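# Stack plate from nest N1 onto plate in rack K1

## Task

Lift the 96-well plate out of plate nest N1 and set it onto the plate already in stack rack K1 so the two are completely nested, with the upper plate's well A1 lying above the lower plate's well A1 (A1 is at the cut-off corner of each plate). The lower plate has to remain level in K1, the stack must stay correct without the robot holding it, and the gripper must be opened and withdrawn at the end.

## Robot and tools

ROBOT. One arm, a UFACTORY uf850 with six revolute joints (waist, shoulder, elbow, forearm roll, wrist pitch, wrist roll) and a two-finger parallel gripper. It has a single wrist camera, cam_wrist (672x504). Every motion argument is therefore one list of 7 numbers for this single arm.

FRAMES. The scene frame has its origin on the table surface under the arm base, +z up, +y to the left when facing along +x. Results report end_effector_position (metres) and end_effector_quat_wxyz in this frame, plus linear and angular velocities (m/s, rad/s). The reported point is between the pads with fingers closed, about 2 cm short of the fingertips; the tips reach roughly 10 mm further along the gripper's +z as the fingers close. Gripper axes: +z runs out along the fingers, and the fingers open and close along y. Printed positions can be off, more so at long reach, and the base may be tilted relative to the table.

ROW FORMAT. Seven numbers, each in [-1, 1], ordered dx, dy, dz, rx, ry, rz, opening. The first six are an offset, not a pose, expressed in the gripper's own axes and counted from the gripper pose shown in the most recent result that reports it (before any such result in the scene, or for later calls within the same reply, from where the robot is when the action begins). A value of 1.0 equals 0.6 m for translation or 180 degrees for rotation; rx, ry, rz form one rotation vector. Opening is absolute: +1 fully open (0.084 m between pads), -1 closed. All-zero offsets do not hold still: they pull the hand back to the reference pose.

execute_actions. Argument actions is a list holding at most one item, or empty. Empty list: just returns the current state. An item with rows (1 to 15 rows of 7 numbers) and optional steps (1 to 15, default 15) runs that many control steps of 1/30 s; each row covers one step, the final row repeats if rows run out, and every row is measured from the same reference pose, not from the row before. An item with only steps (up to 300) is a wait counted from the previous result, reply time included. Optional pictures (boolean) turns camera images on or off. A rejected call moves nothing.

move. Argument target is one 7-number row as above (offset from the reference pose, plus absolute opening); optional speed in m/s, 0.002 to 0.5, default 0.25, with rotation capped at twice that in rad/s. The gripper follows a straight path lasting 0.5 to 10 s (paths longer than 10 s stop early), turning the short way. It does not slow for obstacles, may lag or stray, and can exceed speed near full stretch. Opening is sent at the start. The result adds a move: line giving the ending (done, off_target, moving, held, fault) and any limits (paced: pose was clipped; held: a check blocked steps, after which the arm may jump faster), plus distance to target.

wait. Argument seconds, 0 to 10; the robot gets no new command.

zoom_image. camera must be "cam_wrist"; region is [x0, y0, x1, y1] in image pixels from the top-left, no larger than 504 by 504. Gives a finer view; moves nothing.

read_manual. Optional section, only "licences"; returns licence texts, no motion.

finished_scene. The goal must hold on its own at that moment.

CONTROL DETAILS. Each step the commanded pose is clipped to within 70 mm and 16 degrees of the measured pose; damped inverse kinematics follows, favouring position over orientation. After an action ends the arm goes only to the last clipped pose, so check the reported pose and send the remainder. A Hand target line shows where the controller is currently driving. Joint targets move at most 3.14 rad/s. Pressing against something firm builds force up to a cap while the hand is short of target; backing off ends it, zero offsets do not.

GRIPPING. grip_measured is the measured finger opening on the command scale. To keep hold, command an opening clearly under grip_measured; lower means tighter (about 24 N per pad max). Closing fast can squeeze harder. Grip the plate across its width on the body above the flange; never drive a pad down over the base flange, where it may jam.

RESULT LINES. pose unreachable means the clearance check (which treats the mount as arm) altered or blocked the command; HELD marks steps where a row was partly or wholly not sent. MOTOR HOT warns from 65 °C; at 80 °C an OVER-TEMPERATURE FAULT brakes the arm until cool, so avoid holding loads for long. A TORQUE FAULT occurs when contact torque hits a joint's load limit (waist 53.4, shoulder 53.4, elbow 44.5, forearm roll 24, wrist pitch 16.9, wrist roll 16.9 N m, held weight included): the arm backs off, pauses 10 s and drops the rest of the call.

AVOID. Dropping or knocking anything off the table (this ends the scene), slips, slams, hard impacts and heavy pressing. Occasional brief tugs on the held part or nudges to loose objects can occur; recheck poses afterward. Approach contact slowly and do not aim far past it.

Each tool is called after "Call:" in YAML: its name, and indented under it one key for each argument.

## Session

Call:
execute_actions:
  actions: []

Scene clock: 0.00 s of 8400.00 s.
end_effector_position=(+0.6569, +0.2025, +0.2389) grip_measured=+1.00 end_effector_quat_wxyz=(+0.208, +0.267, +0.941, -0.012) end_effector_velocity=(+0.001, +0.000, +0.001) end_effector_angular_velocity=(+0.000, -0.001, +0.000)
Joint positions: [-0.136 -0.076 -0.77  -1.386  0.48  -0.951  0.084]
Joint velocities: [-0.     0.001 -0.001  0.     0.     0.    -0.   ]
Motor temperatures (°C, as the motors report them): [17 18 20 23 23 23]
Hand target: +0.657, +0.202, +0.239; +0.208, +0.267, +0.941, -0.012
camera_calibration (this result's frames):
cam_wrist: T_world_to_cam=[[0.507713, 0.853439, 0.117767, -0.503911], [0.769185, -0.510611, 0.384228, -0.423175], [0.388048, -0.104493, -0.915696, 0.122029], [0, 0, 0, 1]] pos_world=[0.533989, 0.22673, 0.333682]

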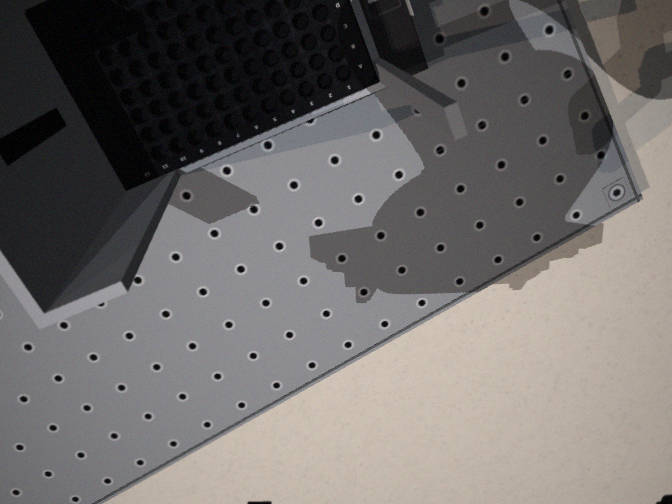

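Call:
move:
  target: [-0.182,-0.258,-0.457,0.0288,0.130,0,1]

Scene clock: 5.47 s of 8400.00 s.
end_effector_position=(+0.5582, +0.0528, +0.5184) grip_measured=+1.00 end_effector_quat_wxyz=(+0.000, +0.273, +0.962, +0.000) end_effector_velocity=(-0.000, -0.001, +0.002) end_effector_angular_velocity=(+0.002, +0.003, -0.001)
Joint positions: [-0.87  -0.143 -1.112 -2.42   1.331 -0.582  0.084]
Joint velocities: [-0.004 -0.004 -0.006 -0.004  0.006 -0.001 -0.   ]
Motor temperatures (°C, as the motors report them): [17 18 20 23 23 23]
Hand target: +0.558, +0.053, +0.519; +0.000, +0.273, +0.962, +0.000
Off the commanded pose: 0.001 m, 0 deg.
After step 90, 0.53 s passed at rest.
move: done
camera_calibration (this result's frames):
cam_wrist: T_world_to_cam=[[0.53626, 0.843643, 0.0262857, -0.326948], [0.844041, -0.536154, -0.01153, -0.366339], [0.004366, 0.0283693, -0.999588, 0.651263], [0, 0, 0, 1]] pos_world=[0.481691, 0.0609374, 0.655365]

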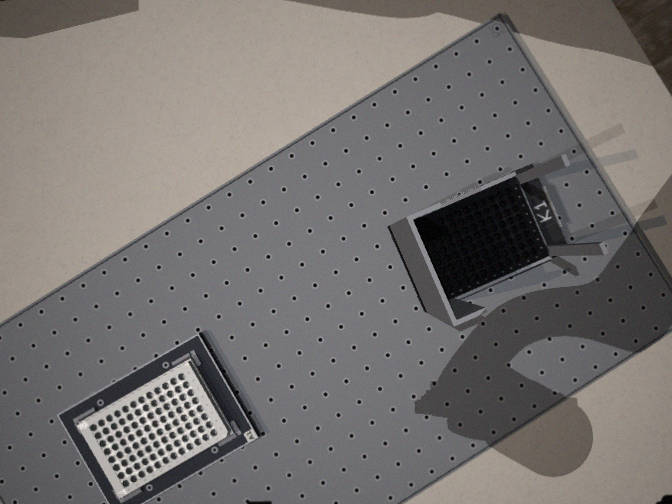

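Call:
move:
  target: [-0.105,-0.231,0.497,0,0,-0.656,1]

Scene clock: 16.23 s of 8400.00 s.
end_effector_position=(+0.5399, -0.0983, +0.2211) grip_measured=+1.00 end_effector_quat_wxyz=(-0.000, +0.684, -0.729, +0.000) end_effector_velocity=(-0.000, -0.001, -0.002) end_effector_angular_velocity=(-0.000, -0.003, +0.012)
Joint positions: [-0.659 -0.669 -1.008 -2.012  0.839 -3.115  0.084]
Joint velocities: [ 0.    -0.004  0.     0.007 -0.002 -0.02   0.   ]
Motor temperatures (°C, as the motors report them): [17 18 20 23 23 23]
Hand target: +0.540, -0.098, +0.221; -0.000, +0.685, -0.729, +0.000
Off the commanded pose: 0.001 m, 0 deg.
After step 90, 3.13 s passed at rest.
move: done
camera_calibration (this result's frames):
cam_wrist: T_world_to_cam=[[-0.996682, 0.0774699, 0.0249653, 0.570712], [0.0771727, 0.996937, -0.0126586, 0.129612], [-0.0258695, -0.01069, -0.999608, 0.370942], [0, 0, 0, 1]] pos_world=[0.568412, -0.169462, 0.358189]

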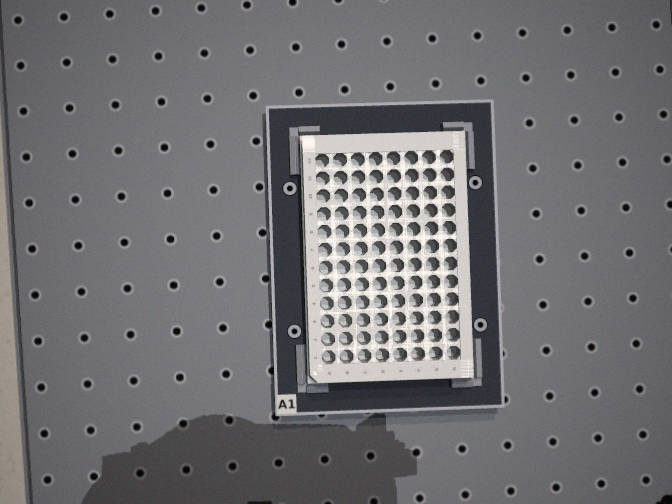

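Call:
move:
  target: [0.073,0.002,0.235,0,0,-0.0098,1]
  speed: 0.15

Scene clock: 20.57 s of 8400.00 s.
end_effector_position=(+0.5364, -0.1420, +0.0807) grip_measured=+1.00 end_effector_quat_wxyz=(-0.000, +0.695, -0.719, +0.000) end_effector_velocity=(-0.000, -0.001, -0.002) end_effector_angular_velocity=(+0.000, +0.000, -0.001)
Joint positions: [-0.534 -0.973 -1.135 -1.735  0.756 -3.368  0.084]
Joint velocities: [ 0.002 -0.005 -0.003  0.004 -0.    -0.003 -0.   ]
Motor temperatures (°C, as the motors report them): [17 18 20 23 23 23]
Hand target: +0.536, -0.142, +0.080; -0.000, +0.695, -0.719, +0.000
Off the commanded pose: 0.001 m, 0 deg.
move: done
camera_calibration (this result's frames):
cam_wrist: T_world_to_cam=[[-0.998597, 0.0467297, 0.0248959, 0.570774], [0.0464196, 0.998839, -0.0128902, 0.188488], [-0.0254694, -0.0117164, -0.999607, 0.229684], [0, 0, 0, 1]] pos_world=[0.567074, -0.212251, 0.217813]

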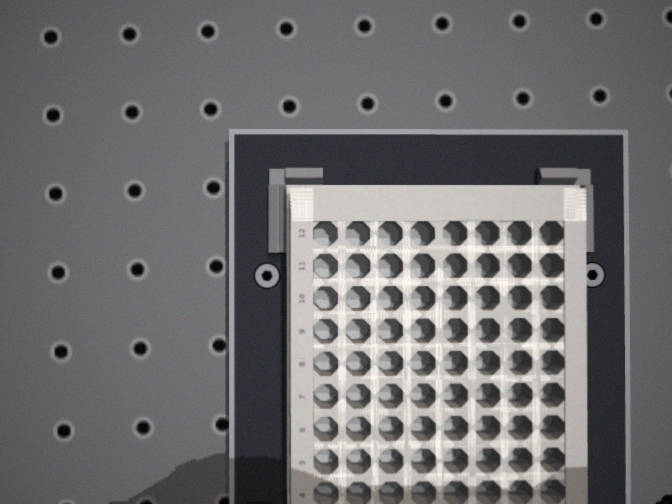

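Call:
move:
  target: [0,-0.0013,0.059,0,0,0,1]
  speed: 0.03

Call:
move:
  target: [0,0,0,0,0,0,-1]

Call:
move:
  target: [0,0,-0.42,0,0,0,-1]
  speed: 0.12

Call:
move:
  target: [-0.2,0.3,0,0,0,0,-1]
  speed: 0.12

Scene clock: 25.10 s of 8400.00 s.
end_effector_position=(+0.5372, -0.1421, +0.0456) grip_measured=+1.00 end_effector_quat_wxyz=(-0.000, +0.695, -0.719, +0.000) end_effector_velocity=(-0.000, -0.000, -0.002) end_effector_angular_velocity=(+0.000, +0.001, -0.000)
Joint positions: [-0.49  -1.033 -1.167 -1.662  0.746 -3.407  0.084]
Joint velocities: [ 0.002 -0.004 -0.002  0.003 -0.    -0.002 -0.   ]
Motor temperatures (°C, as the motors report them): [17 18 20 23 23 23]
Hand target: +0.537, -0.142, +0.045; -0.000, +0.695, -0.719, +0.000
Off the commanded pose: 0.000 m, 0 deg.
After step 90, 0.03 s passed at rest.
move: done
camera_calibration (this result's frames):
cam_wrist: T_world_to_cam=[[-0.998598, 0.0467209, 0.0248777, 0.572513], [0.0464098, 0.998839, -0.0129393, 0.188088], [-0.0254534, -0.0117666, -0.999607, 0.194596], [0, 0, 0, 1]] pos_world=[0.567934, -0.212329, 0.18271]

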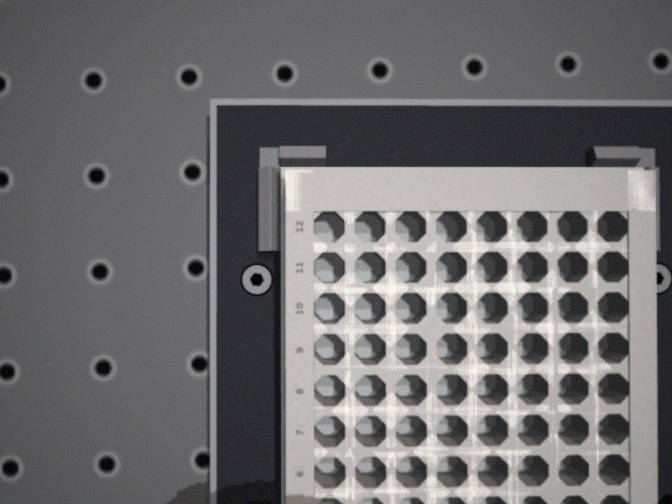

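Scene clock: 25.60 s of 8400.00 s.
end_effector_position=(+0.5373, -0.1422, +0.0457) grip_measured=+0.93 end_effector_quat_wxyz=(-0.000, +0.696, -0.719, +0.001) end_effector_velocity=(-0.000, -0.000, -0.000) end_effector_angular_velocity=(-0.000, +0.000, -0.000)
Joint positions: [-0.49  -1.033 -1.167 -1.662  0.746 -3.407  0.081]
Joint velocities: [ 0.    -0.001 -0.     0.001 -0.    -0.001  0.   ]
Motor temperatures (°C, as the motors report them): [17 18 20 23 23 23]
Hand target: +0.537, -0.142, +0.046; -0.000, +0.695, -0.719, +0.000
Off the commanded pose: 0.000 m, 0 deg.
move: done
camera_calibration (this result's frames):
cam_wrist: T_world_to_cam=[[-0.998603, 0.0466999, 0.0247174, 0.572599], [0.046388, 0.998838, -0.013048, 0.188152], [-0.0252981, -0.0118832, -0.999609, 0.194585], [0, 0, 0, 1]] pos_world=[0.567994, -0.212362, 0.182811]

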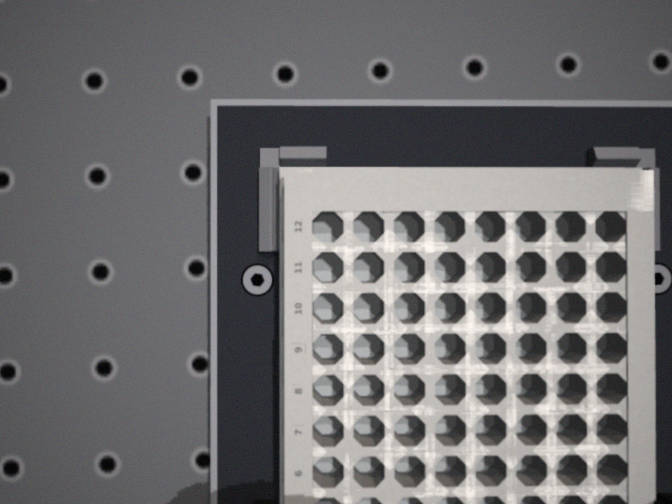

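Scene clock: 28.20 s of 8400.00 s.
end_effector_position=(+0.5369, -0.1417, +0.2970) grip_measured=+0.92 end_effector_quat_wxyz=(-0.000, +0.696, -0.719, +0.000) end_effector_velocity=(+0.001, -0.000, +0.003) end_effector_angular_velocity=(-0.002, -0.001, +0.000)
Joint positions: [-0.799 -0.669 -1.105 -2.188  0.933 -3.073  0.081]
Joint velocities: [-0.003  0.003 -0.002 -0.003  0.002  0.003  0.   ]
Motor temperatures (°C, as the motors report them): [17 18 20 23 23 23]
Hand target: +0.537, -0.142, +0.297; -0.000, +0.696, -0.718, +0.001
Off the commanded pose: 0.001 m, 0 deg.
move: done
camera_calibration (this result's frames):
cam_wrist: T_world_to_cam=[[-0.998603, 0.0466825, 0.0247471, 0.565942], [0.0463792, 0.998843, -0.0126922, 0.190931], [-0.025311, -0.0115268, -0.999613, 0.445787], [0, 0, 0, 1]] pos_world=[0.567579, -0.211991, 0.434032]

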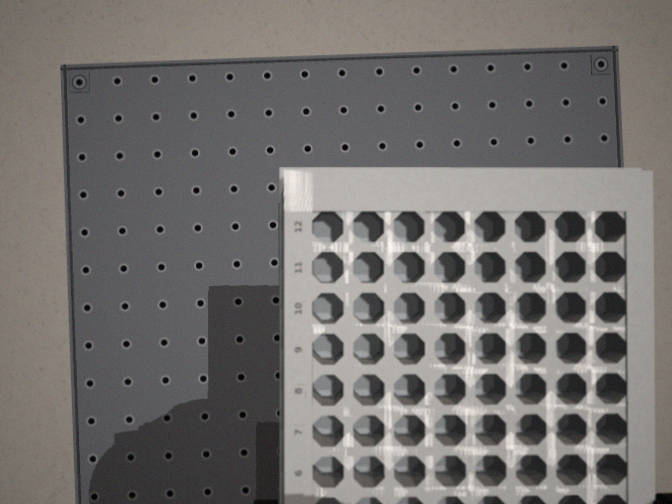

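Scene clock: 30.50 s of 8400.00 s.
end_effector_position=(+0.3606, -0.0166, +0.2963) grip_measured=+0.92 end_effector_quat_wxyz=(-0.000, +0.696, -0.719, +0.000) end_effector_velocity=(-0.002, +0.002, +0.000) end_effector_angular_velocity=(+0.001, +0.001, +0.001)
Joint positions: [-0.901 -0.255 -0.499 -2.141  0.854 -3.301  0.081]
Joint velocities: [-0.002  0.006  0.006 -0.003  0.001 -0.001  0.   ]
Motor temperatures (°C, as the motors report them): [17 18 20 23 23 23]
Hand target: +0.360, -0.016, +0.296; -0.000, +0.695, -0.719, +0.000
Off the commanded pose: 0.001 m, 0 deg.
move: done
camera_calibration (this result's frames):
cam_wrist: T_world_to_cam=[[-0.998603, 0.046672, 0.0247581, 0.384085], [0.0463661, 0.998843, -0.0127882, 0.0741446], [-0.0253263, -0.0116224, -0.999612, 0.442138], [0, 0, 0, 1]] pos_world=[0.391309, -0.0868462, 0.433405]

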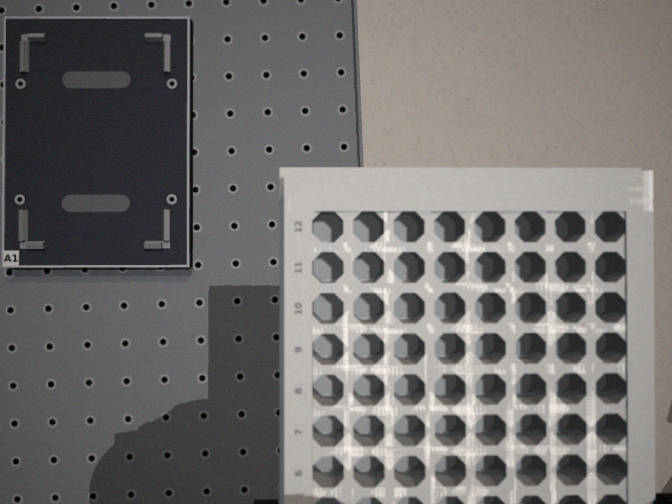

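Call:
move:
  target: [-0.486,-0.062,0,0,0,0,-1]
  speed: 0.15

Scene clock: 37.30 s of 8400.00 s.
end_effector_position=(+0.4060, +0.2724, +0.2960) grip_measured=+0.92 end_effector_quat_wxyz=(-0.000, +0.695, -0.719, +0.000) end_effector_velocity=(+0.001, +0.002, -0.000) end_effector_angular_velocity=(-0.003, -0.000, -0.000)
Joint positions: [-0.198  0.484 -0.39  -2.15   0.865 -2.361  0.081]
Joint velocities: [ 0.01   0.002 -0.003 -0.004 -0.006  0.014 -0.   ]
Motor temperatures (°C, as the motors report them): [17 18 20 23 23 23]
Hand target: +0.406, +0.273, +0.296; -0.000, +0.696, -0.719, +0.000
Off the commanded pose: 0.002 m, 0 deg.
After step 90, 1.30 s passed at rest.
move: done
camera_calibration (this result's frames):
cam_wrist: T_world_to_cam=[[-0.99859, 0.0468134, 0.0250377, 0.415803], [0.0465153, 0.998841, -0.0123603, -0.216828], [-0.0255873, -0.0111783, -0.99961, 0.446338], [0, 0, 0, 1]] pos_world=[0.436723, 0.202101, 0.433073]

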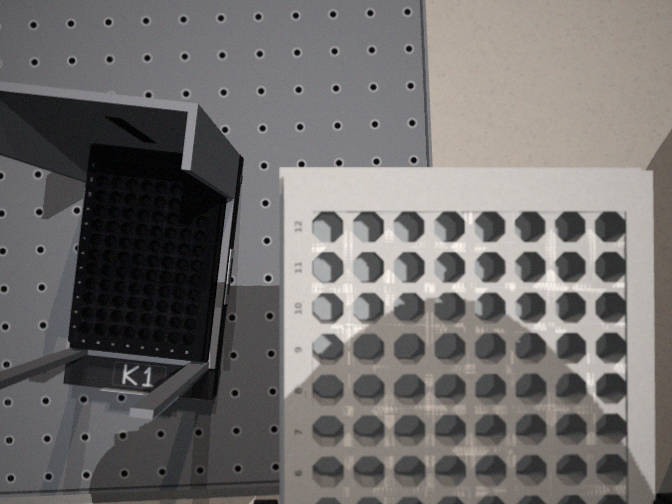

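Call:
zoom_image:
  camera: "cam_wrist"
  region: [30,110,270,400]

Region (30, 110, 270, 400) of cam_wrist's 672x504 image, scaled by 1.738, with more detail than that image has; it fills the left 417 columns of this view, and the rest is white.

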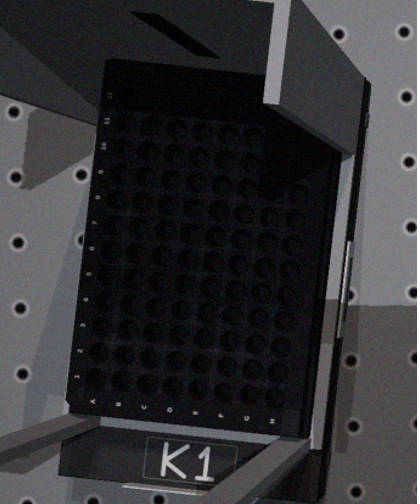

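Call:
move:
  target: [0.085,-0.24,0,0,0,0.035,-1]
  speed: 0.15

Call:
move:
  target: [0,0,0.15,0,0,0,-1]
  speed: 0.08

Scene clock: 50.40 s of 8400.00 s.
end_effector_position=(+0.5482, +0.2176, +0.2965) grip_measured=+0.92 end_effector_quat_wxyz=(+0.000, -0.655, +0.756, -0.000) end_effector_velocity=(+0.002, -0.001, -0.000) end_effector_angular_velocity=(+0.001, +0.001, -0.002)
Joint positions: [-0.296  0.051 -0.749 -2.131  0.886 -2.383  0.081]
Joint velocities: [-0.    -0.006 -0.006 -0.001  0.001  0.002 -0.   ]
Motor temperatures (°C, as the motors report them): [17 18 20 23 23 23]
Hand target: +0.548, +0.217, +0.296; +0.000, -0.655, +0.756, -0.000
Off the commanded pose: 0.001 m, 0 deg.
After step 90, 8.53 s passed at rest.
move: done
camera_calibration (this result's frames):
cam_wrist: T_world_to_cam=[[-0.987456, 0.155918, 0.0249217, 0.530529], [0.155653, 0.987736, -0.0122427, -0.226117], [-0.0265249, -0.00821003, -0.999614, 0.449684], [0, 0, 0, 1]] pos_world=[0.570997, 0.144317, 0.433521]

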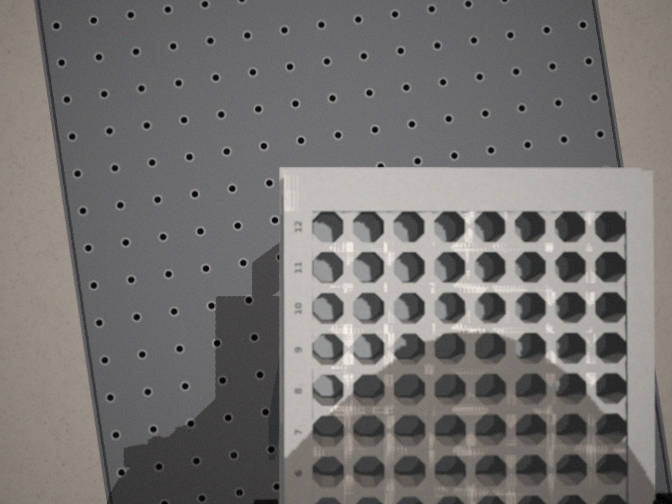

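Scene clock: 51.97 s of 8400.00 s.
end_effector_position=(+0.5483, +0.2175, +0.2070) grip_measured=+0.92 end_effector_quat_wxyz=(+0.000, -0.655, +0.756, -0.000) end_effector_velocity=(+0.000, +0.000, -0.002) end_effector_angular_velocity=(+0.001, +0.000, +0.000)
Joint positions: [-0.152 -0.093 -0.727 -1.92   0.729 -2.53   0.081]
Joint velocities: [ 0.003 -0.005 -0.     0.007 -0.003 -0.006 -0.   ]
Motor temperatures (°C, as the motors report them): [17 18 20 23 23 23]
Hand target: +0.548, +0.217, +0.207; +0.000, -0.655, +0.756, -0.000
Off the commanded pose: 0.001 m, 0 deg.
move: done
camera_calibration (this result's frames):
cam_wrist: T_world_to_cam=[[-0.987455, 0.15593, 0.0248494, 0.532898], [0.155661, 0.987732, -0.0124512, -0.227101], [-0.0264861, -0.00842693, -0.999614, 0.360278], [0, 0, 0, 1]] pos_world=[0.571106, 0.144256, 0.344069]

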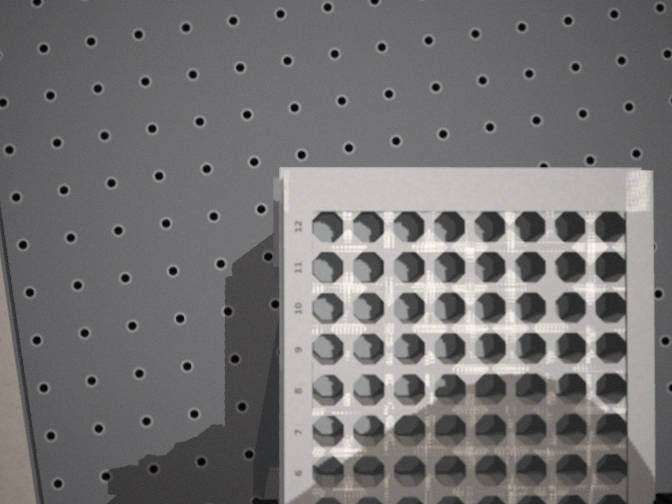

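Call:
move:
  target: [-0.003,0,0.1,0,0,0,-1]
  speed: 0.04

Scene clock: 55.90 s of 8400.00 s.
end_effector_position=(+0.5486, +0.2194, +0.1474) grip_measured=+0.91 end_effector_quat_wxyz=(+0.000, -0.655, +0.756, -0.000) end_effector_velocity=(-0.000, -0.000, -0.002) end_effector_angular_velocity=(-0.001, -0.000, +0.001)
Joint positions: [-0.061 -0.208 -0.743 -1.743  0.655 -2.66   0.081]
Joint velocities: [ 0.003 -0.005 -0.001  0.007 -0.003 -0.007 -0.   ]
Motor temperatures (°C, as the motors report them): [17 18 20 23 23 23]
Hand target: +0.549, +0.219, +0.147; +0.000, -0.655, +0.756, -0.000
Off the commanded pose: 0.000 m, 0 deg.
move: done
camera_calibration (this result's frames):
cam_wrist: T_world_to_cam=[[-0.987447, 0.15593, 0.025172, 0.534335], [0.155672, 0.987737, -0.0119062, -0.229906], [-0.0267199, -0.00783816, -0.999612, 0.300717], [0, 0, 0, 1]] pos_world=[0.571453, 0.146125, 0.284413]

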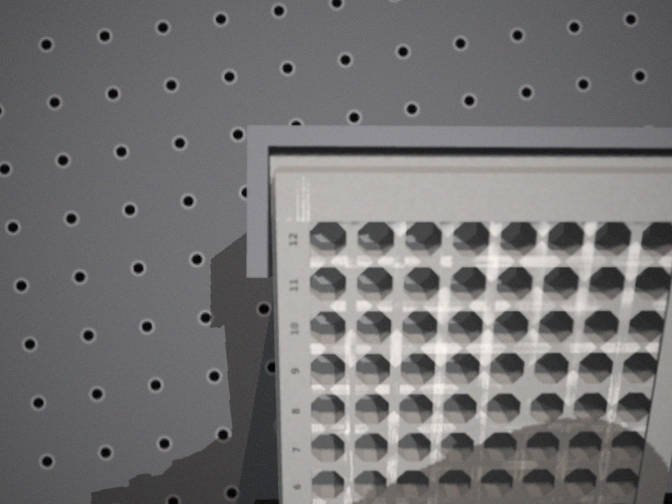

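Call:
move:
  target: [0,0,-0.08,0,0,0,-1]
  speed: 0.04

Call:
move:
  target: [0.0,-0.007,0,0,0,0,-1]
  speed: 0.03

Call:
move:
  target: [0.0,0,0.08,0,0,0,-1]
  speed: 0.03

Scene clock: 60.43 s of 8400.00 s.
end_effector_position=(+0.5485, +0.2194, +0.1950) grip_measured=+0.92 end_effector_quat_wxyz=(+0.000, -0.655, +0.756, -0.000) end_effector_velocity=(+0.000, +0.000, +0.002) end_effector_angular_velocity=(+0.001, -0.000, +0.001)
Joint positions: [-0.13  -0.113 -0.729 -1.887  0.711 -2.55   0.081]
Joint velocities: [-0.003  0.004 -0.    -0.006  0.004  0.004 -0.   ]
Motor temperatures (°C, as the motors report them): [17 18 20 23 23 23]
Hand target: +0.549, +0.219, +0.195; +0.000, -0.655, +0.756, -0.000
Off the commanded pose: 0.000 m, 0 deg.
move: done
camera_calibration (this result's frames):
cam_wrist: T_world_to_cam=[[-0.987442, 0.155963, 0.0251896, 0.533027], [0.155705, 0.987732, -0.0118967, -0.229316], [-0.026736, -0.00782515, -0.999612, 0.348321], [0, 0, 0, 1]] pos_world=[0.571351, 0.146096, 0.332031]

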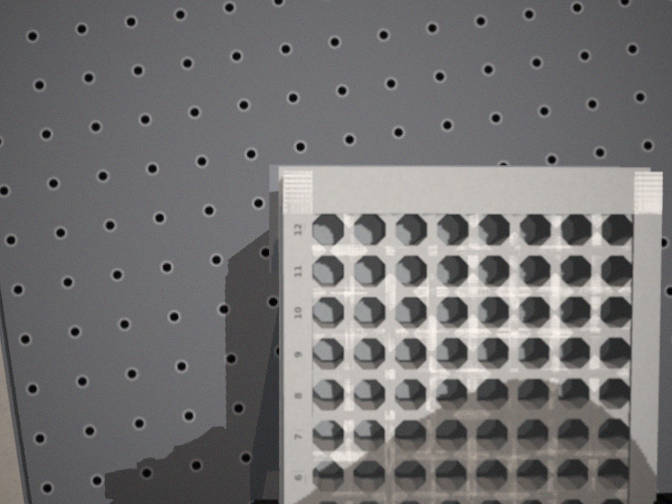

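Scene clock: 61.13 s of 8400.00 s.
end_effector_position=(+0.5525, +0.2188, +0.1950) grip_measured=+0.92 end_effector_quat_wxyz=(+0.000, -0.655, +0.756, -0.000) end_effector_velocity=(+0.001, +0.000, -0.000) end_effector_angular_velocity=(+0.001, +0.001, -0.001)
Joint positions: [-0.132 -0.121 -0.74  -1.892  0.713 -2.545  0.081]
Joint velocities: [ 0.    -0.003 -0.003 -0.001  0.001  0.002 -0.   ]
Motor temperatures (°C, as the motors report them): [17 18 20 23 23 23]
Hand target: +0.553, +0.219, +0.195; +0.000, -0.655, +0.756, -0.000
Off the commanded pose: 0.000 m, 0 deg.
move: done
camera_calibration (this result's frames):
cam_wrist: T_world_to_cam=[[-0.987443, 0.155959, 0.0251748, 0.537087], [0.155701, 0.987733, -0.0118922, -0.229387], [-0.0267206, -0.00782315, -0.999612, 0.348422], [0, 0, 0, 1]] pos_world=[0.575369, 0.145535, 0.332038]

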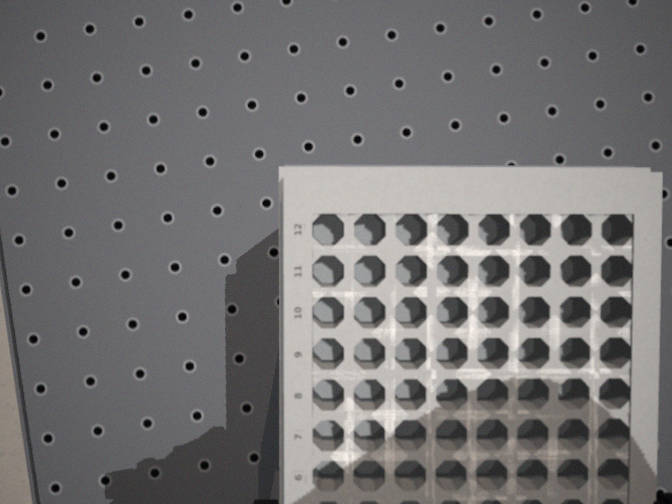

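Scene clock: 63.07 s of 8400.00 s.
end_effector_position=(+0.5525, +0.2189, +0.1474) grip_measured=+0.89 end_effector_quat_wxyz=(+0.000, -0.655, +0.756, +0.000) end_effector_velocity=(-0.000, -0.000, -0.002) end_effector_angular_velocity=(-0.000, +0.000, -0.001)
Joint positions: [-0.063 -0.215 -0.754 -1.75   0.657 -2.654  0.08 ]
Joint velocities: [ 0.002 -0.004 -0.     0.007 -0.002 -0.005 -0.   ]
Motor temperatures (°C, as the motors report them): [17 18 20 23 23 23]
Hand target: +0.553, +0.219, +0.147; +0.000, -0.655, +0.756, -0.000
Off the commanded pose: 0.000 m, 0 deg.
move: done
camera_calibration (this result's frames):
cam_wrist: T_world_to_cam=[[-0.987426, 0.156038, 0.0253438, 0.538243], [0.15578, 0.98772, -0.0118847, -0.230009], [-0.026887, -0.00778721, -0.999608, 0.300864], [0, 0, 0, 1]] pos_world=[0.575395, 0.145541, 0.284372]

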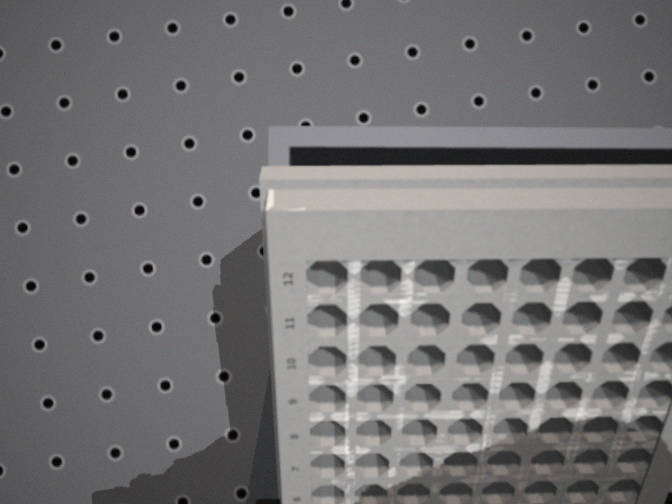

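Call:
move:
  target: [0,0,-0.1,0,0,0,-1]
  speed: 0.04

Call:
move:
  target: [0,0.0035,0,0,0,0,-1]
  speed: 0.03

Call:
move:
  target: [0.0,0,0.1,0,0,0,-1]
  speed: 0.02

Scene clock: 67.80 s of 8400.00 s.
end_effector_position=(+0.5524, +0.2189, +0.2070) grip_measured=+0.90 end_effector_quat_wxyz=(+0.000, -0.655, +0.756, +0.000) end_effector_velocity=(-0.000, -0.000, +0.002) end_effector_angular_velocity=(-0.001, +0.001, +0.000)
Joint positions: [-0.15  -0.099 -0.739 -1.925  0.73  -2.52   0.08 ]
Joint velocities: [-0.003  0.003  0.    -0.006  0.003  0.004 -0.   ]
Motor temperatures (°C, as the motors report them): [17 18 20 23 23 23]
Hand target: +0.552, +0.219, +0.207; +0.000, -0.655, +0.756, +0.000
Off the commanded pose: 0.000 m, 0 deg.
move: done
camera_calibration (this result's frames):
cam_wrist: T_world_to_cam=[[-0.987423, 0.15605, 0.0253973, 0.536613], [0.155794, 0.987719, -0.0117872, -0.229315], [-0.0269248, -0.00768219, -0.999608, 0.360427], [0, 0, 0, 1]] pos_world=[0.575294, 0.145529, 0.343954]

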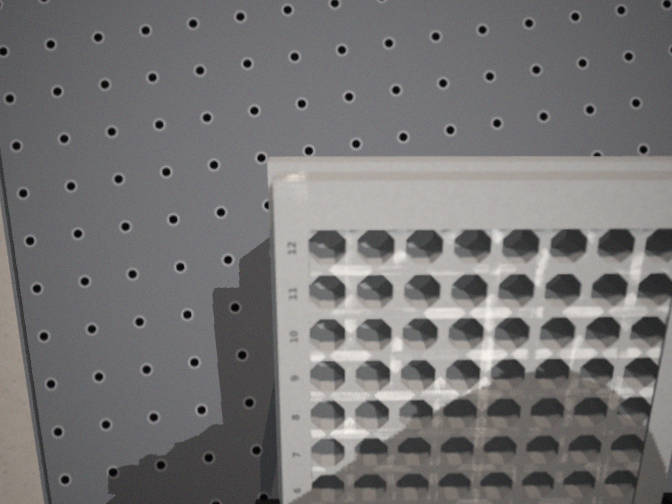

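Scene clock: 68.50 s of 8400.00 s.
end_effector_position=(+0.5504, +0.2191, +0.2070) grip_measured=+0.90 end_effector_quat_wxyz=(+0.000, -0.655, +0.756, +0.000) end_effector_velocity=(-0.001, -0.000, -0.000) end_effector_angular_velocity=(-0.001, +0.001, +0.000)
Joint positions: [-0.149 -0.095 -0.734 -1.923  0.729 -2.522  0.08 ]
Joint velocities: [ 0.     0.     0.002  0.001 -0.001 -0.001 -0.   ]
Motor temperatures (°C, as the motors report them): [17 18 20 23 23 23]
Hand target: +0.550, +0.219, +0.207; +0.000, -0.655, +0.756, +0.000
Off the commanded pose: 0.000 m, 0 deg.
move: done
camera_calibration (this result's frames):
cam_wrist: T_world_to_cam=[[-0.987422, 0.156053, 0.0254039, 0.534578], [0.155796, 0.987719, -0.0117894, -0.229279], [-0.0269317, -0.00768328, -0.999608, 0.360375], [0, 0, 0, 1]] pos_world=[0.57328, 0.14581, 0.343951]

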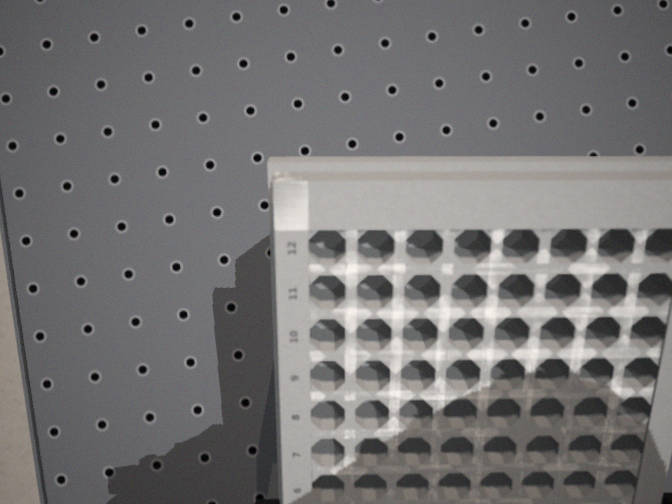

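Scene clock: 71.80 s of 8400.00 s.
end_effector_position=(+0.5505, +0.2191, +0.1473) grip_measured=+0.89 end_effector_quat_wxyz=(+0.000, -0.655, +0.756, +0.000) end_effector_velocity=(+0.000, -0.000, -0.002) end_effector_angular_velocity=(-0.000, -0.001, +0.000)
Joint positions: [-0.062 -0.211 -0.748 -1.747  0.656 -2.657  0.08 ]
Joint velocities: [ 0.002 -0.004 -0.001  0.007 -0.002 -0.005 -0.   ]
Motor temperatures (°C, as the motors report them): [17 18 20 23 23 23]
Hand target: +0.550, +0.219, +0.147; +0.000, -0.655, +0.756, +0.000
Off the commanded pose: 0.000 m, 0 deg.
move: done
camera_calibration (this result's frames):
cam_wrist: T_world_to_cam=[[-0.987421, 0.15606, 0.0254001, 0.536176], [0.155801, 0.987717, -0.0118696, -0.22999], [-0.0269405, -0.00776293, -0.999607, 0.300802], [0, 0, 0, 1]] pos_world=[0.573368, 0.145824, 0.284335]

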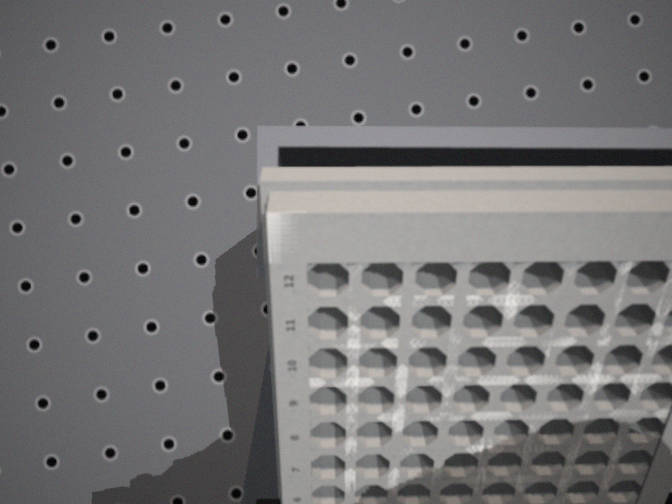

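Call:
move:
  target: [0,0,-0.12,0,0,0,-1]
  speed: 0.04

Call:
move:
  target: [0.33,0,0,0,0,0,-1]
  speed: 0.1

Call:
move:
  target: [0,0,0.28,0,0,0,-1]
  speed: 0.05

Scene clock: 77.80 s of 8400.00 s.
end_effector_position=(+0.5504, +0.2192, +0.2189) grip_measured=+0.90 end_effector_quat_wxyz=(+0.000, -0.655, +0.756, +0.000) end_effector_velocity=(+0.000, +0.000, +0.002) end_effector_angular_velocity=(-0.001, -0.000, +0.001)
Joint positions: [-0.167 -0.073 -0.734 -1.955  0.747 -2.498  0.08 ]
Joint velocities: [-0.003  0.004 -0.001 -0.006  0.003  0.004  0.   ]
Motor temperatures (°C, as the motors report them): [17 18 20 23 23 23]
Hand target: +0.550, +0.219, +0.219; +0.000, -0.655, +0.756, +0.000
Off the commanded pose: 0.000 m, 0 deg.
After step 90, 0.83 s passed at rest.
move: done
camera_calibration (this result's frames):
cam_wrist: T_world_to_cam=[[-0.987418, 0.156067, 0.0254597, 0.53423], [0.155811, 0.987717, -0.0117554, -0.229157], [-0.0269816, -0.00764065, -0.999607, 0.372324], [0, 0, 0, 1]] pos_world=[0.57326, 0.145812, 0.355883]

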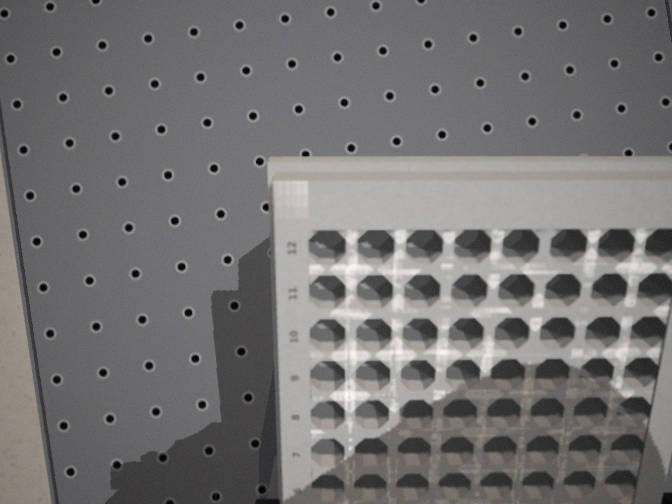

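Scene clock: 80.23 s of 8400.00 s.
end_effector_position=(+0.5231, +0.0239, +0.2189) grip_measured=+0.90 end_effector_quat_wxyz=(+0.000, -0.655, +0.756, +0.000) end_effector_velocity=(-0.001, -0.002, +0.000) end_effector_angular_velocity=(+0.001, +0.001, +0.001)
Joint positions: [-0.512 -0.399 -0.779 -1.929  0.808 -2.956  0.08 ]
Joint velocities: [-0.004 -0.005 -0.002 -0.002  0.002 -0.004 -0.   ]
Motor temperatures (°C, as the motors report them): [17 18 20 23 23 23]
Hand target: +0.523, +0.024, +0.219; +0.000, -0.655, +0.756, +0.000
Off the commanded pose: 0.001 m, 0 deg.
move: done
camera_calibration (this result's frames):
cam_wrist: T_world_to_cam=[[-0.987448, 0.155914, 0.025258, 0.537795], [0.155659, 0.987741, -0.0117887, -0.0319734], [-0.0267863, -0.00770906, -0.999611, 0.369976], [0, 0, 0, 1]] pos_world=[0.545931, -0.0494162, 0.355871]

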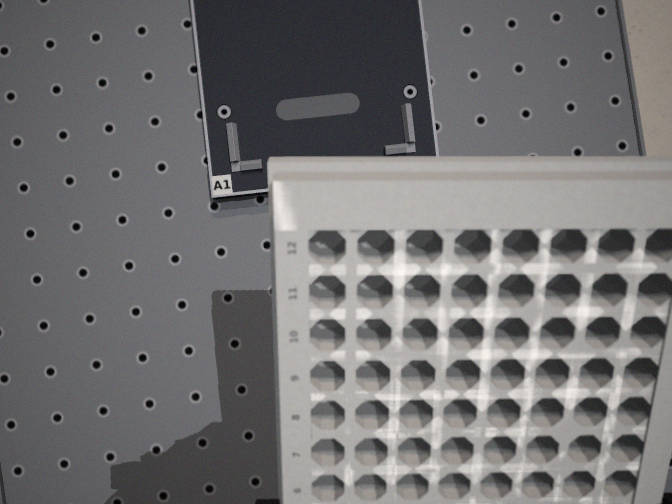

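Scene clock: 83.97 s of 8400.00 s.
end_effector_position=(+0.5233, +0.0238, +0.0516) grip_measured=+0.90 end_effector_quat_wxyz=(+0.000, -0.655, +0.756, -0.000) end_effector_velocity=(+0.000, -0.000, -0.003) end_effector_angular_velocity=(-0.000, -0.001, +0.001)
Joint positions: [-0.267 -0.712 -0.861 -1.459  0.715 -3.275  0.08 ]
Joint velocities: [ 0.003 -0.006 -0.003  0.008 -0.    -0.006  0.   ]
Motor temperatures (°C, as the motors report them): [17 18 20 23 23 23]
Hand target: +0.523, +0.024, +0.051; +0.000, -0.655, +0.756, -0.000
Off the commanded pose: 0.001 m, 0 deg.
move: done
camera_calibration (this result's frames):
cam_wrist: T_world_to_cam=[[-0.987446, 0.155925, 0.0252372, 0.542292], [0.155664, 0.987737, -0.0120129, -0.0339129], [-0.0268008, -0.00793363, -0.999609, 0.202761], [0, 0, 0, 1]] pos_world=[0.546197, -0.0494511, 0.188588]

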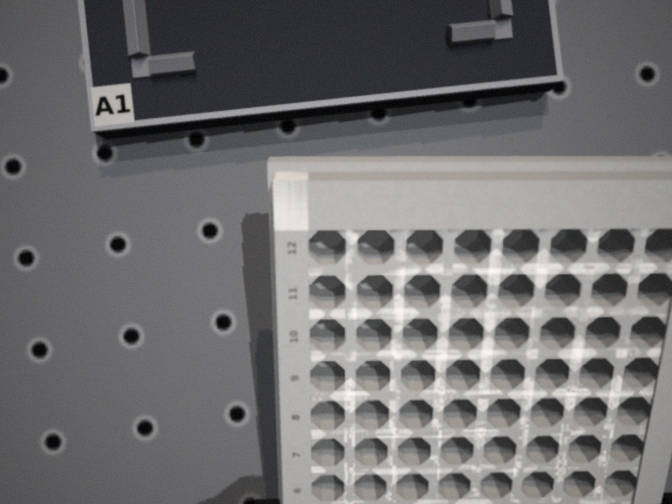

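Call:
move:
  target: [0,0,0.025,0,0,0,-1]
  speed: 0.02

Scene clock: 86.77 s of 8400.00 s.
end_effector_position=(+0.5234, +0.0238, +0.0368) grip_measured=+0.92 end_effector_quat_wxyz=(+0.000, -0.655, +0.756, -0.000) end_effector_velocity=(-0.000, -0.000, -0.002) end_effector_angular_velocity=(+0.001, -0.000, -0.001)
Joint positions: [-0.247 -0.742 -0.877 -1.421  0.714 -3.298  0.081]
Joint velocities: [ 0.003 -0.004 -0.002  0.005  0.001 -0.002  0.   ]
Motor temperatures (°C, as the motors report them): [17 18 20 23 23 23]
Hand target: +0.523, +0.024, +0.037; +0.000, -0.655, +0.756, -0.000
Off the commanded pose: 0.000 m, 0 deg.
move: done
camera_calibration (this result's frames):
cam_wrist: T_world_to_cam=[[-0.987443, 0.155955, 0.025202, 0.542714], [0.155692, 0.987732, -0.0120932, -0.0340749], [-0.0267788, -0.00801764, -0.999609, 0.188014], [0, 0, 0, 1]] pos_world=[0.546239, -0.0494746, 0.173851]

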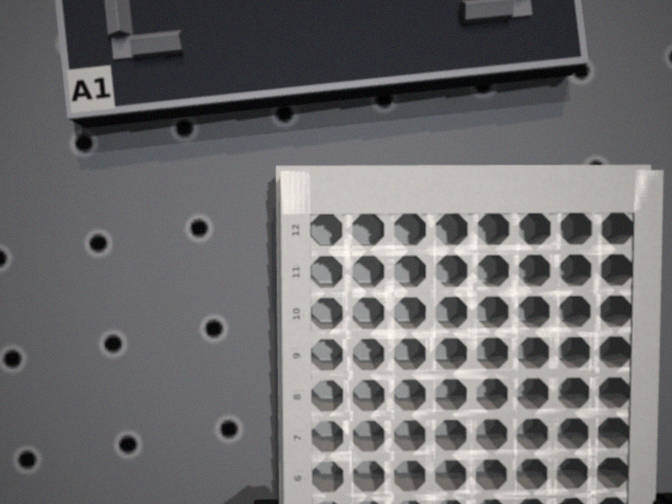

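Call:
move:
  target: [0,0,0,0,0,0,1]

Call:
move:
  target: [0,0,0.004,0,0,0,1]
  speed: 0.02

Call:
move:
  target: [0,0,0,0,0,0,-1]

Call:
move:
  target: [0,0,-0.4,0,0,0,-1]
  speed: 0.12

Call:
move:
  target: [-0.42,0.2,0,0,0,0,-1]
  speed: 0.12

Scene clock: 91.43 s of 8400.00 s.
end_effector_position=(+0.5234, +0.0238, +0.0368) grip_measured=+1.00 end_effector_quat_wxyz=(+0.000, -0.655, +0.756, -0.000) end_effector_velocity=(-0.000, -0.000, +0.000) end_effector_angular_velocity=(-0.001, +0.000, -0.000)
Joint positions: [-0.246 -0.742 -0.877 -1.421  0.714 -3.298  0.084]
Joint velocities: [-0.    -0.     0.    -0.    -0.001 -0.     0.   ]
Motor temperatures (°C, as the motors report them): [17 18 20 23 23 23]
Hand target: +0.523, +0.024, +0.037; +0.000, -0.655, +0.756, -0.000
Off the commanded pose: 0.000 m, 0 deg.
After step 90, 0.97 s passed at rest.
move: done
camera_calibration (this result's frames):
cam_wrist: T_world_to_cam=[[-0.987443, 0.15595, 0.0252214, 0.542704], [0.155688, 0.987733, -0.0120757, -0.0340805], [-0.0267952, -0.00799738, -0.999609, 0.188008], [0, 0, 0, 1]] pos_world=[0.546233, -0.0494689, 0.173835]

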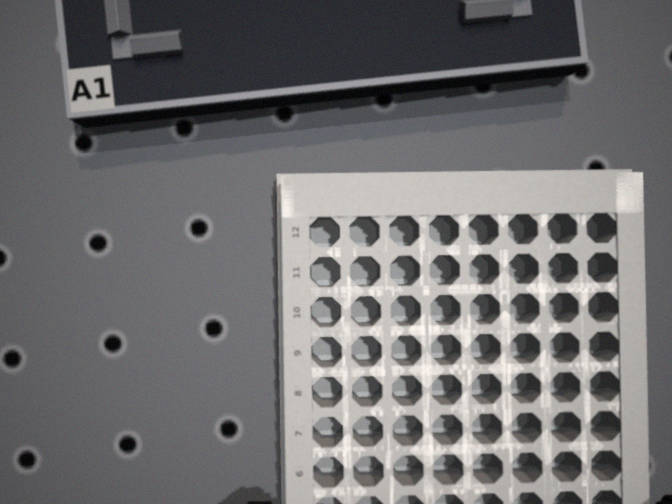

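Scene clock: 92.13 s of 8400.00 s.
end_effector_position=(+0.5234, +0.0238, +0.0345) grip_measured=+1.00 end_effector_quat_wxyz=(+0.000, -0.655, +0.756, -0.000) end_effector_velocity=(+0.000, +0.000, -0.001) end_effector_angular_velocity=(+0.002, -0.000, +0.001)
Joint positions: [-0.243 -0.746 -0.879 -1.416  0.714 -3.301  0.084]
Joint velocities: [ 0.001 -0.002 -0.001  0.001  0.001 -0.002  0.   ]
Motor temperatures (°C, as the motors report them): [17 18 20 23 23 23]
Hand target: +0.523, +0.024, +0.034; +0.000, -0.655, +0.756, -0.000
Off the commanded pose: 0.000 m, 0 deg.
move: done
camera_calibration (this result's frames):
cam_wrist: T_world_to_cam=[[-0.987442, 0.155954, 0.0252335, 0.542764], [0.155691, 0.987732, -0.0120779, -0.03411], [-0.0268075, -0.00799758, -0.999609, 0.185703], [0, 0, 0, 1]] pos_world=[0.546237, -0.0494695, 0.171523]

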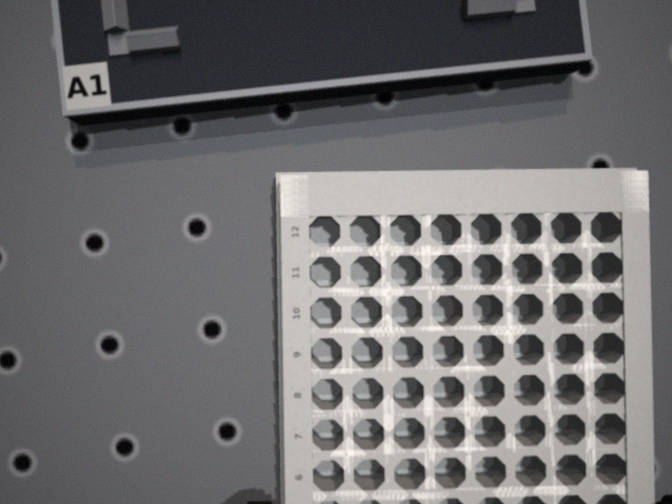

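Scene clock: 92.63 s of 8400.00 s.
end_effector_position=(+0.5234, +0.0238, +0.0346) grip_measured=+0.92 end_effector_quat_wxyz=(+0.000, -0.655, +0.756, -0.000) end_effector_velocity=(-0.000, -0.000, -0.000) end_effector_angular_velocity=(-0.000, -0.000, -0.003)
Joint positions: [-0.243 -0.746 -0.879 -1.416  0.714 -3.301  0.081]
Joint velocities: [-0.    -0.001  0.     0.002  0.     0.001  0.   ]
Motor temperatures (°C, as the motors report them): [17 18 20 23 23 23]
Hand target: +0.523, +0.024, +0.035; +0.000, -0.655, +0.756, -0.000
Off the commanded pose: 0.000 m, 0 deg.
move: done
camera_calibration (this result's frames):
cam_wrist: T_world_to_cam=[[-0.987443, 0.15596, 0.0251516, 0.542787], [0.155698, 0.987731, -0.0120591, -0.0341057], [-0.0267238, -0.0079916, -0.999611, 0.185724], [0, 0, 0, 1]] pos_world=[0.546245, -0.0494815, 0.171588]

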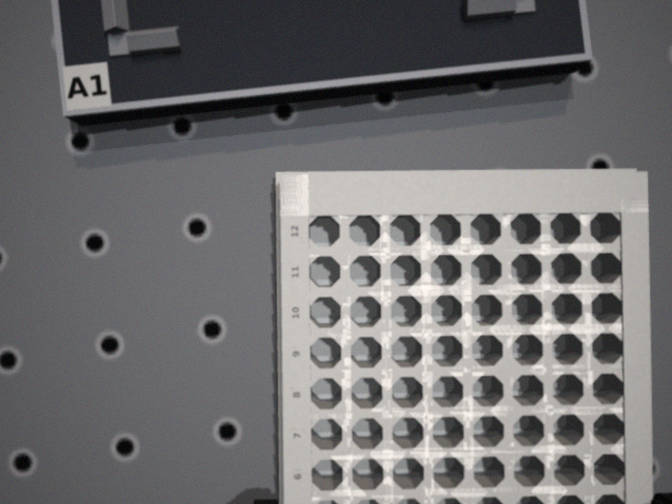

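Scene clock: 95.13 s of 8400.00 s.
end_effector_position=(+0.5230, +0.0239, +0.2737) grip_measured=+0.91 end_effector_quat_wxyz=(+0.000, -0.655, +0.756, +0.000) end_effector_velocity=(+0.000, +0.000, +0.003) end_effector_angular_velocity=(+0.001, +0.000, +0.000)
Joint positions: [-0.595 -0.317 -0.79  -2.067  0.878 -2.862  0.081]
Joint velocities: [-0.004  0.004 -0.001 -0.006  0.005  0.004  0.   ]
Motor temperatures (°C, as the motors report them): [17 18 20 23 23 23]
Hand target: +0.523, +0.024, +0.274; +0.000, -0.655, +0.756, -0.000
Off the commanded pose: 0.001 m, 0 deg.
move: done
camera_calibration (this result's frames):
cam_wrist: T_world_to_cam=[[-0.987438, 0.155979, 0.025244, 0.536357], [0.155727, 0.987731, -0.0116892, -0.0313915], [-0.0267576, -0.00761123, -0.999613, 0.424734], [0, 0, 0, 1]] pos_world=[0.545872, -0.0494216, 0.410663]

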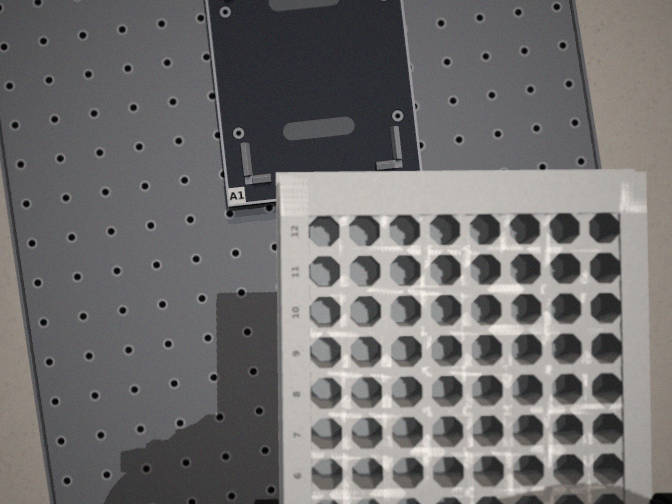

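Scene clock: 97.97 s of 8400.00 s.
end_effector_position=(+0.4391, +0.2890, +0.2735) grip_measured=+0.91 end_effector_quat_wxyz=(+0.000, -0.655, +0.756, +0.000) end_effector_velocity=(-0.001, +0.002, -0.000) end_effector_angular_velocity=(-0.002, +0.001, -0.001)
Joint positions: [-0.096  0.371 -0.468 -2.093  0.783 -2.236  0.081]
Joint velocities: [ 0.008  0.005 -0.    -0.005 -0.003  0.013 -0.   ]
Motor temperatures (°C, as the motors report them): [17 18 20 23 23 23]
Hand target: +0.439, +0.289, +0.274; +0.000, -0.655, +0.756, +0.000
Off the commanded pose: 0.002 m, 0 deg.
move: done
camera_calibration (this result's frames):
cam_wrist: T_world_to_cam=[[-0.987409, 0.156119, 0.0255134, 0.412023], [0.155869, 0.987711, -0.0115022, -0.280279], [-0.0269955, -0.00738058, -0.999608, 0.424353], [0, 0, 0, 1]] pos_world=[0.461977, 0.215642, 0.410451]

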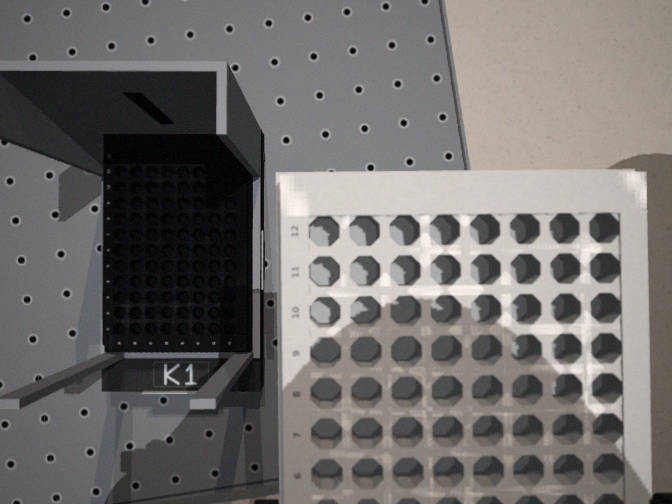

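Call:
zoom_image:
  camera: "cam_wrist"
  region: [60,50,290,420]

Region (60, 50, 290, 420) of cam_wrist's 672x504 image, scaled by 1.362, with more detail than that image has; it fills the left 313 columns of this view, and the rest is white.

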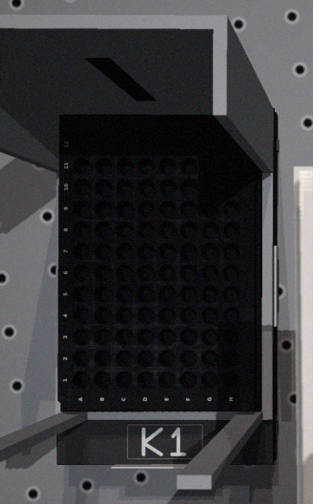

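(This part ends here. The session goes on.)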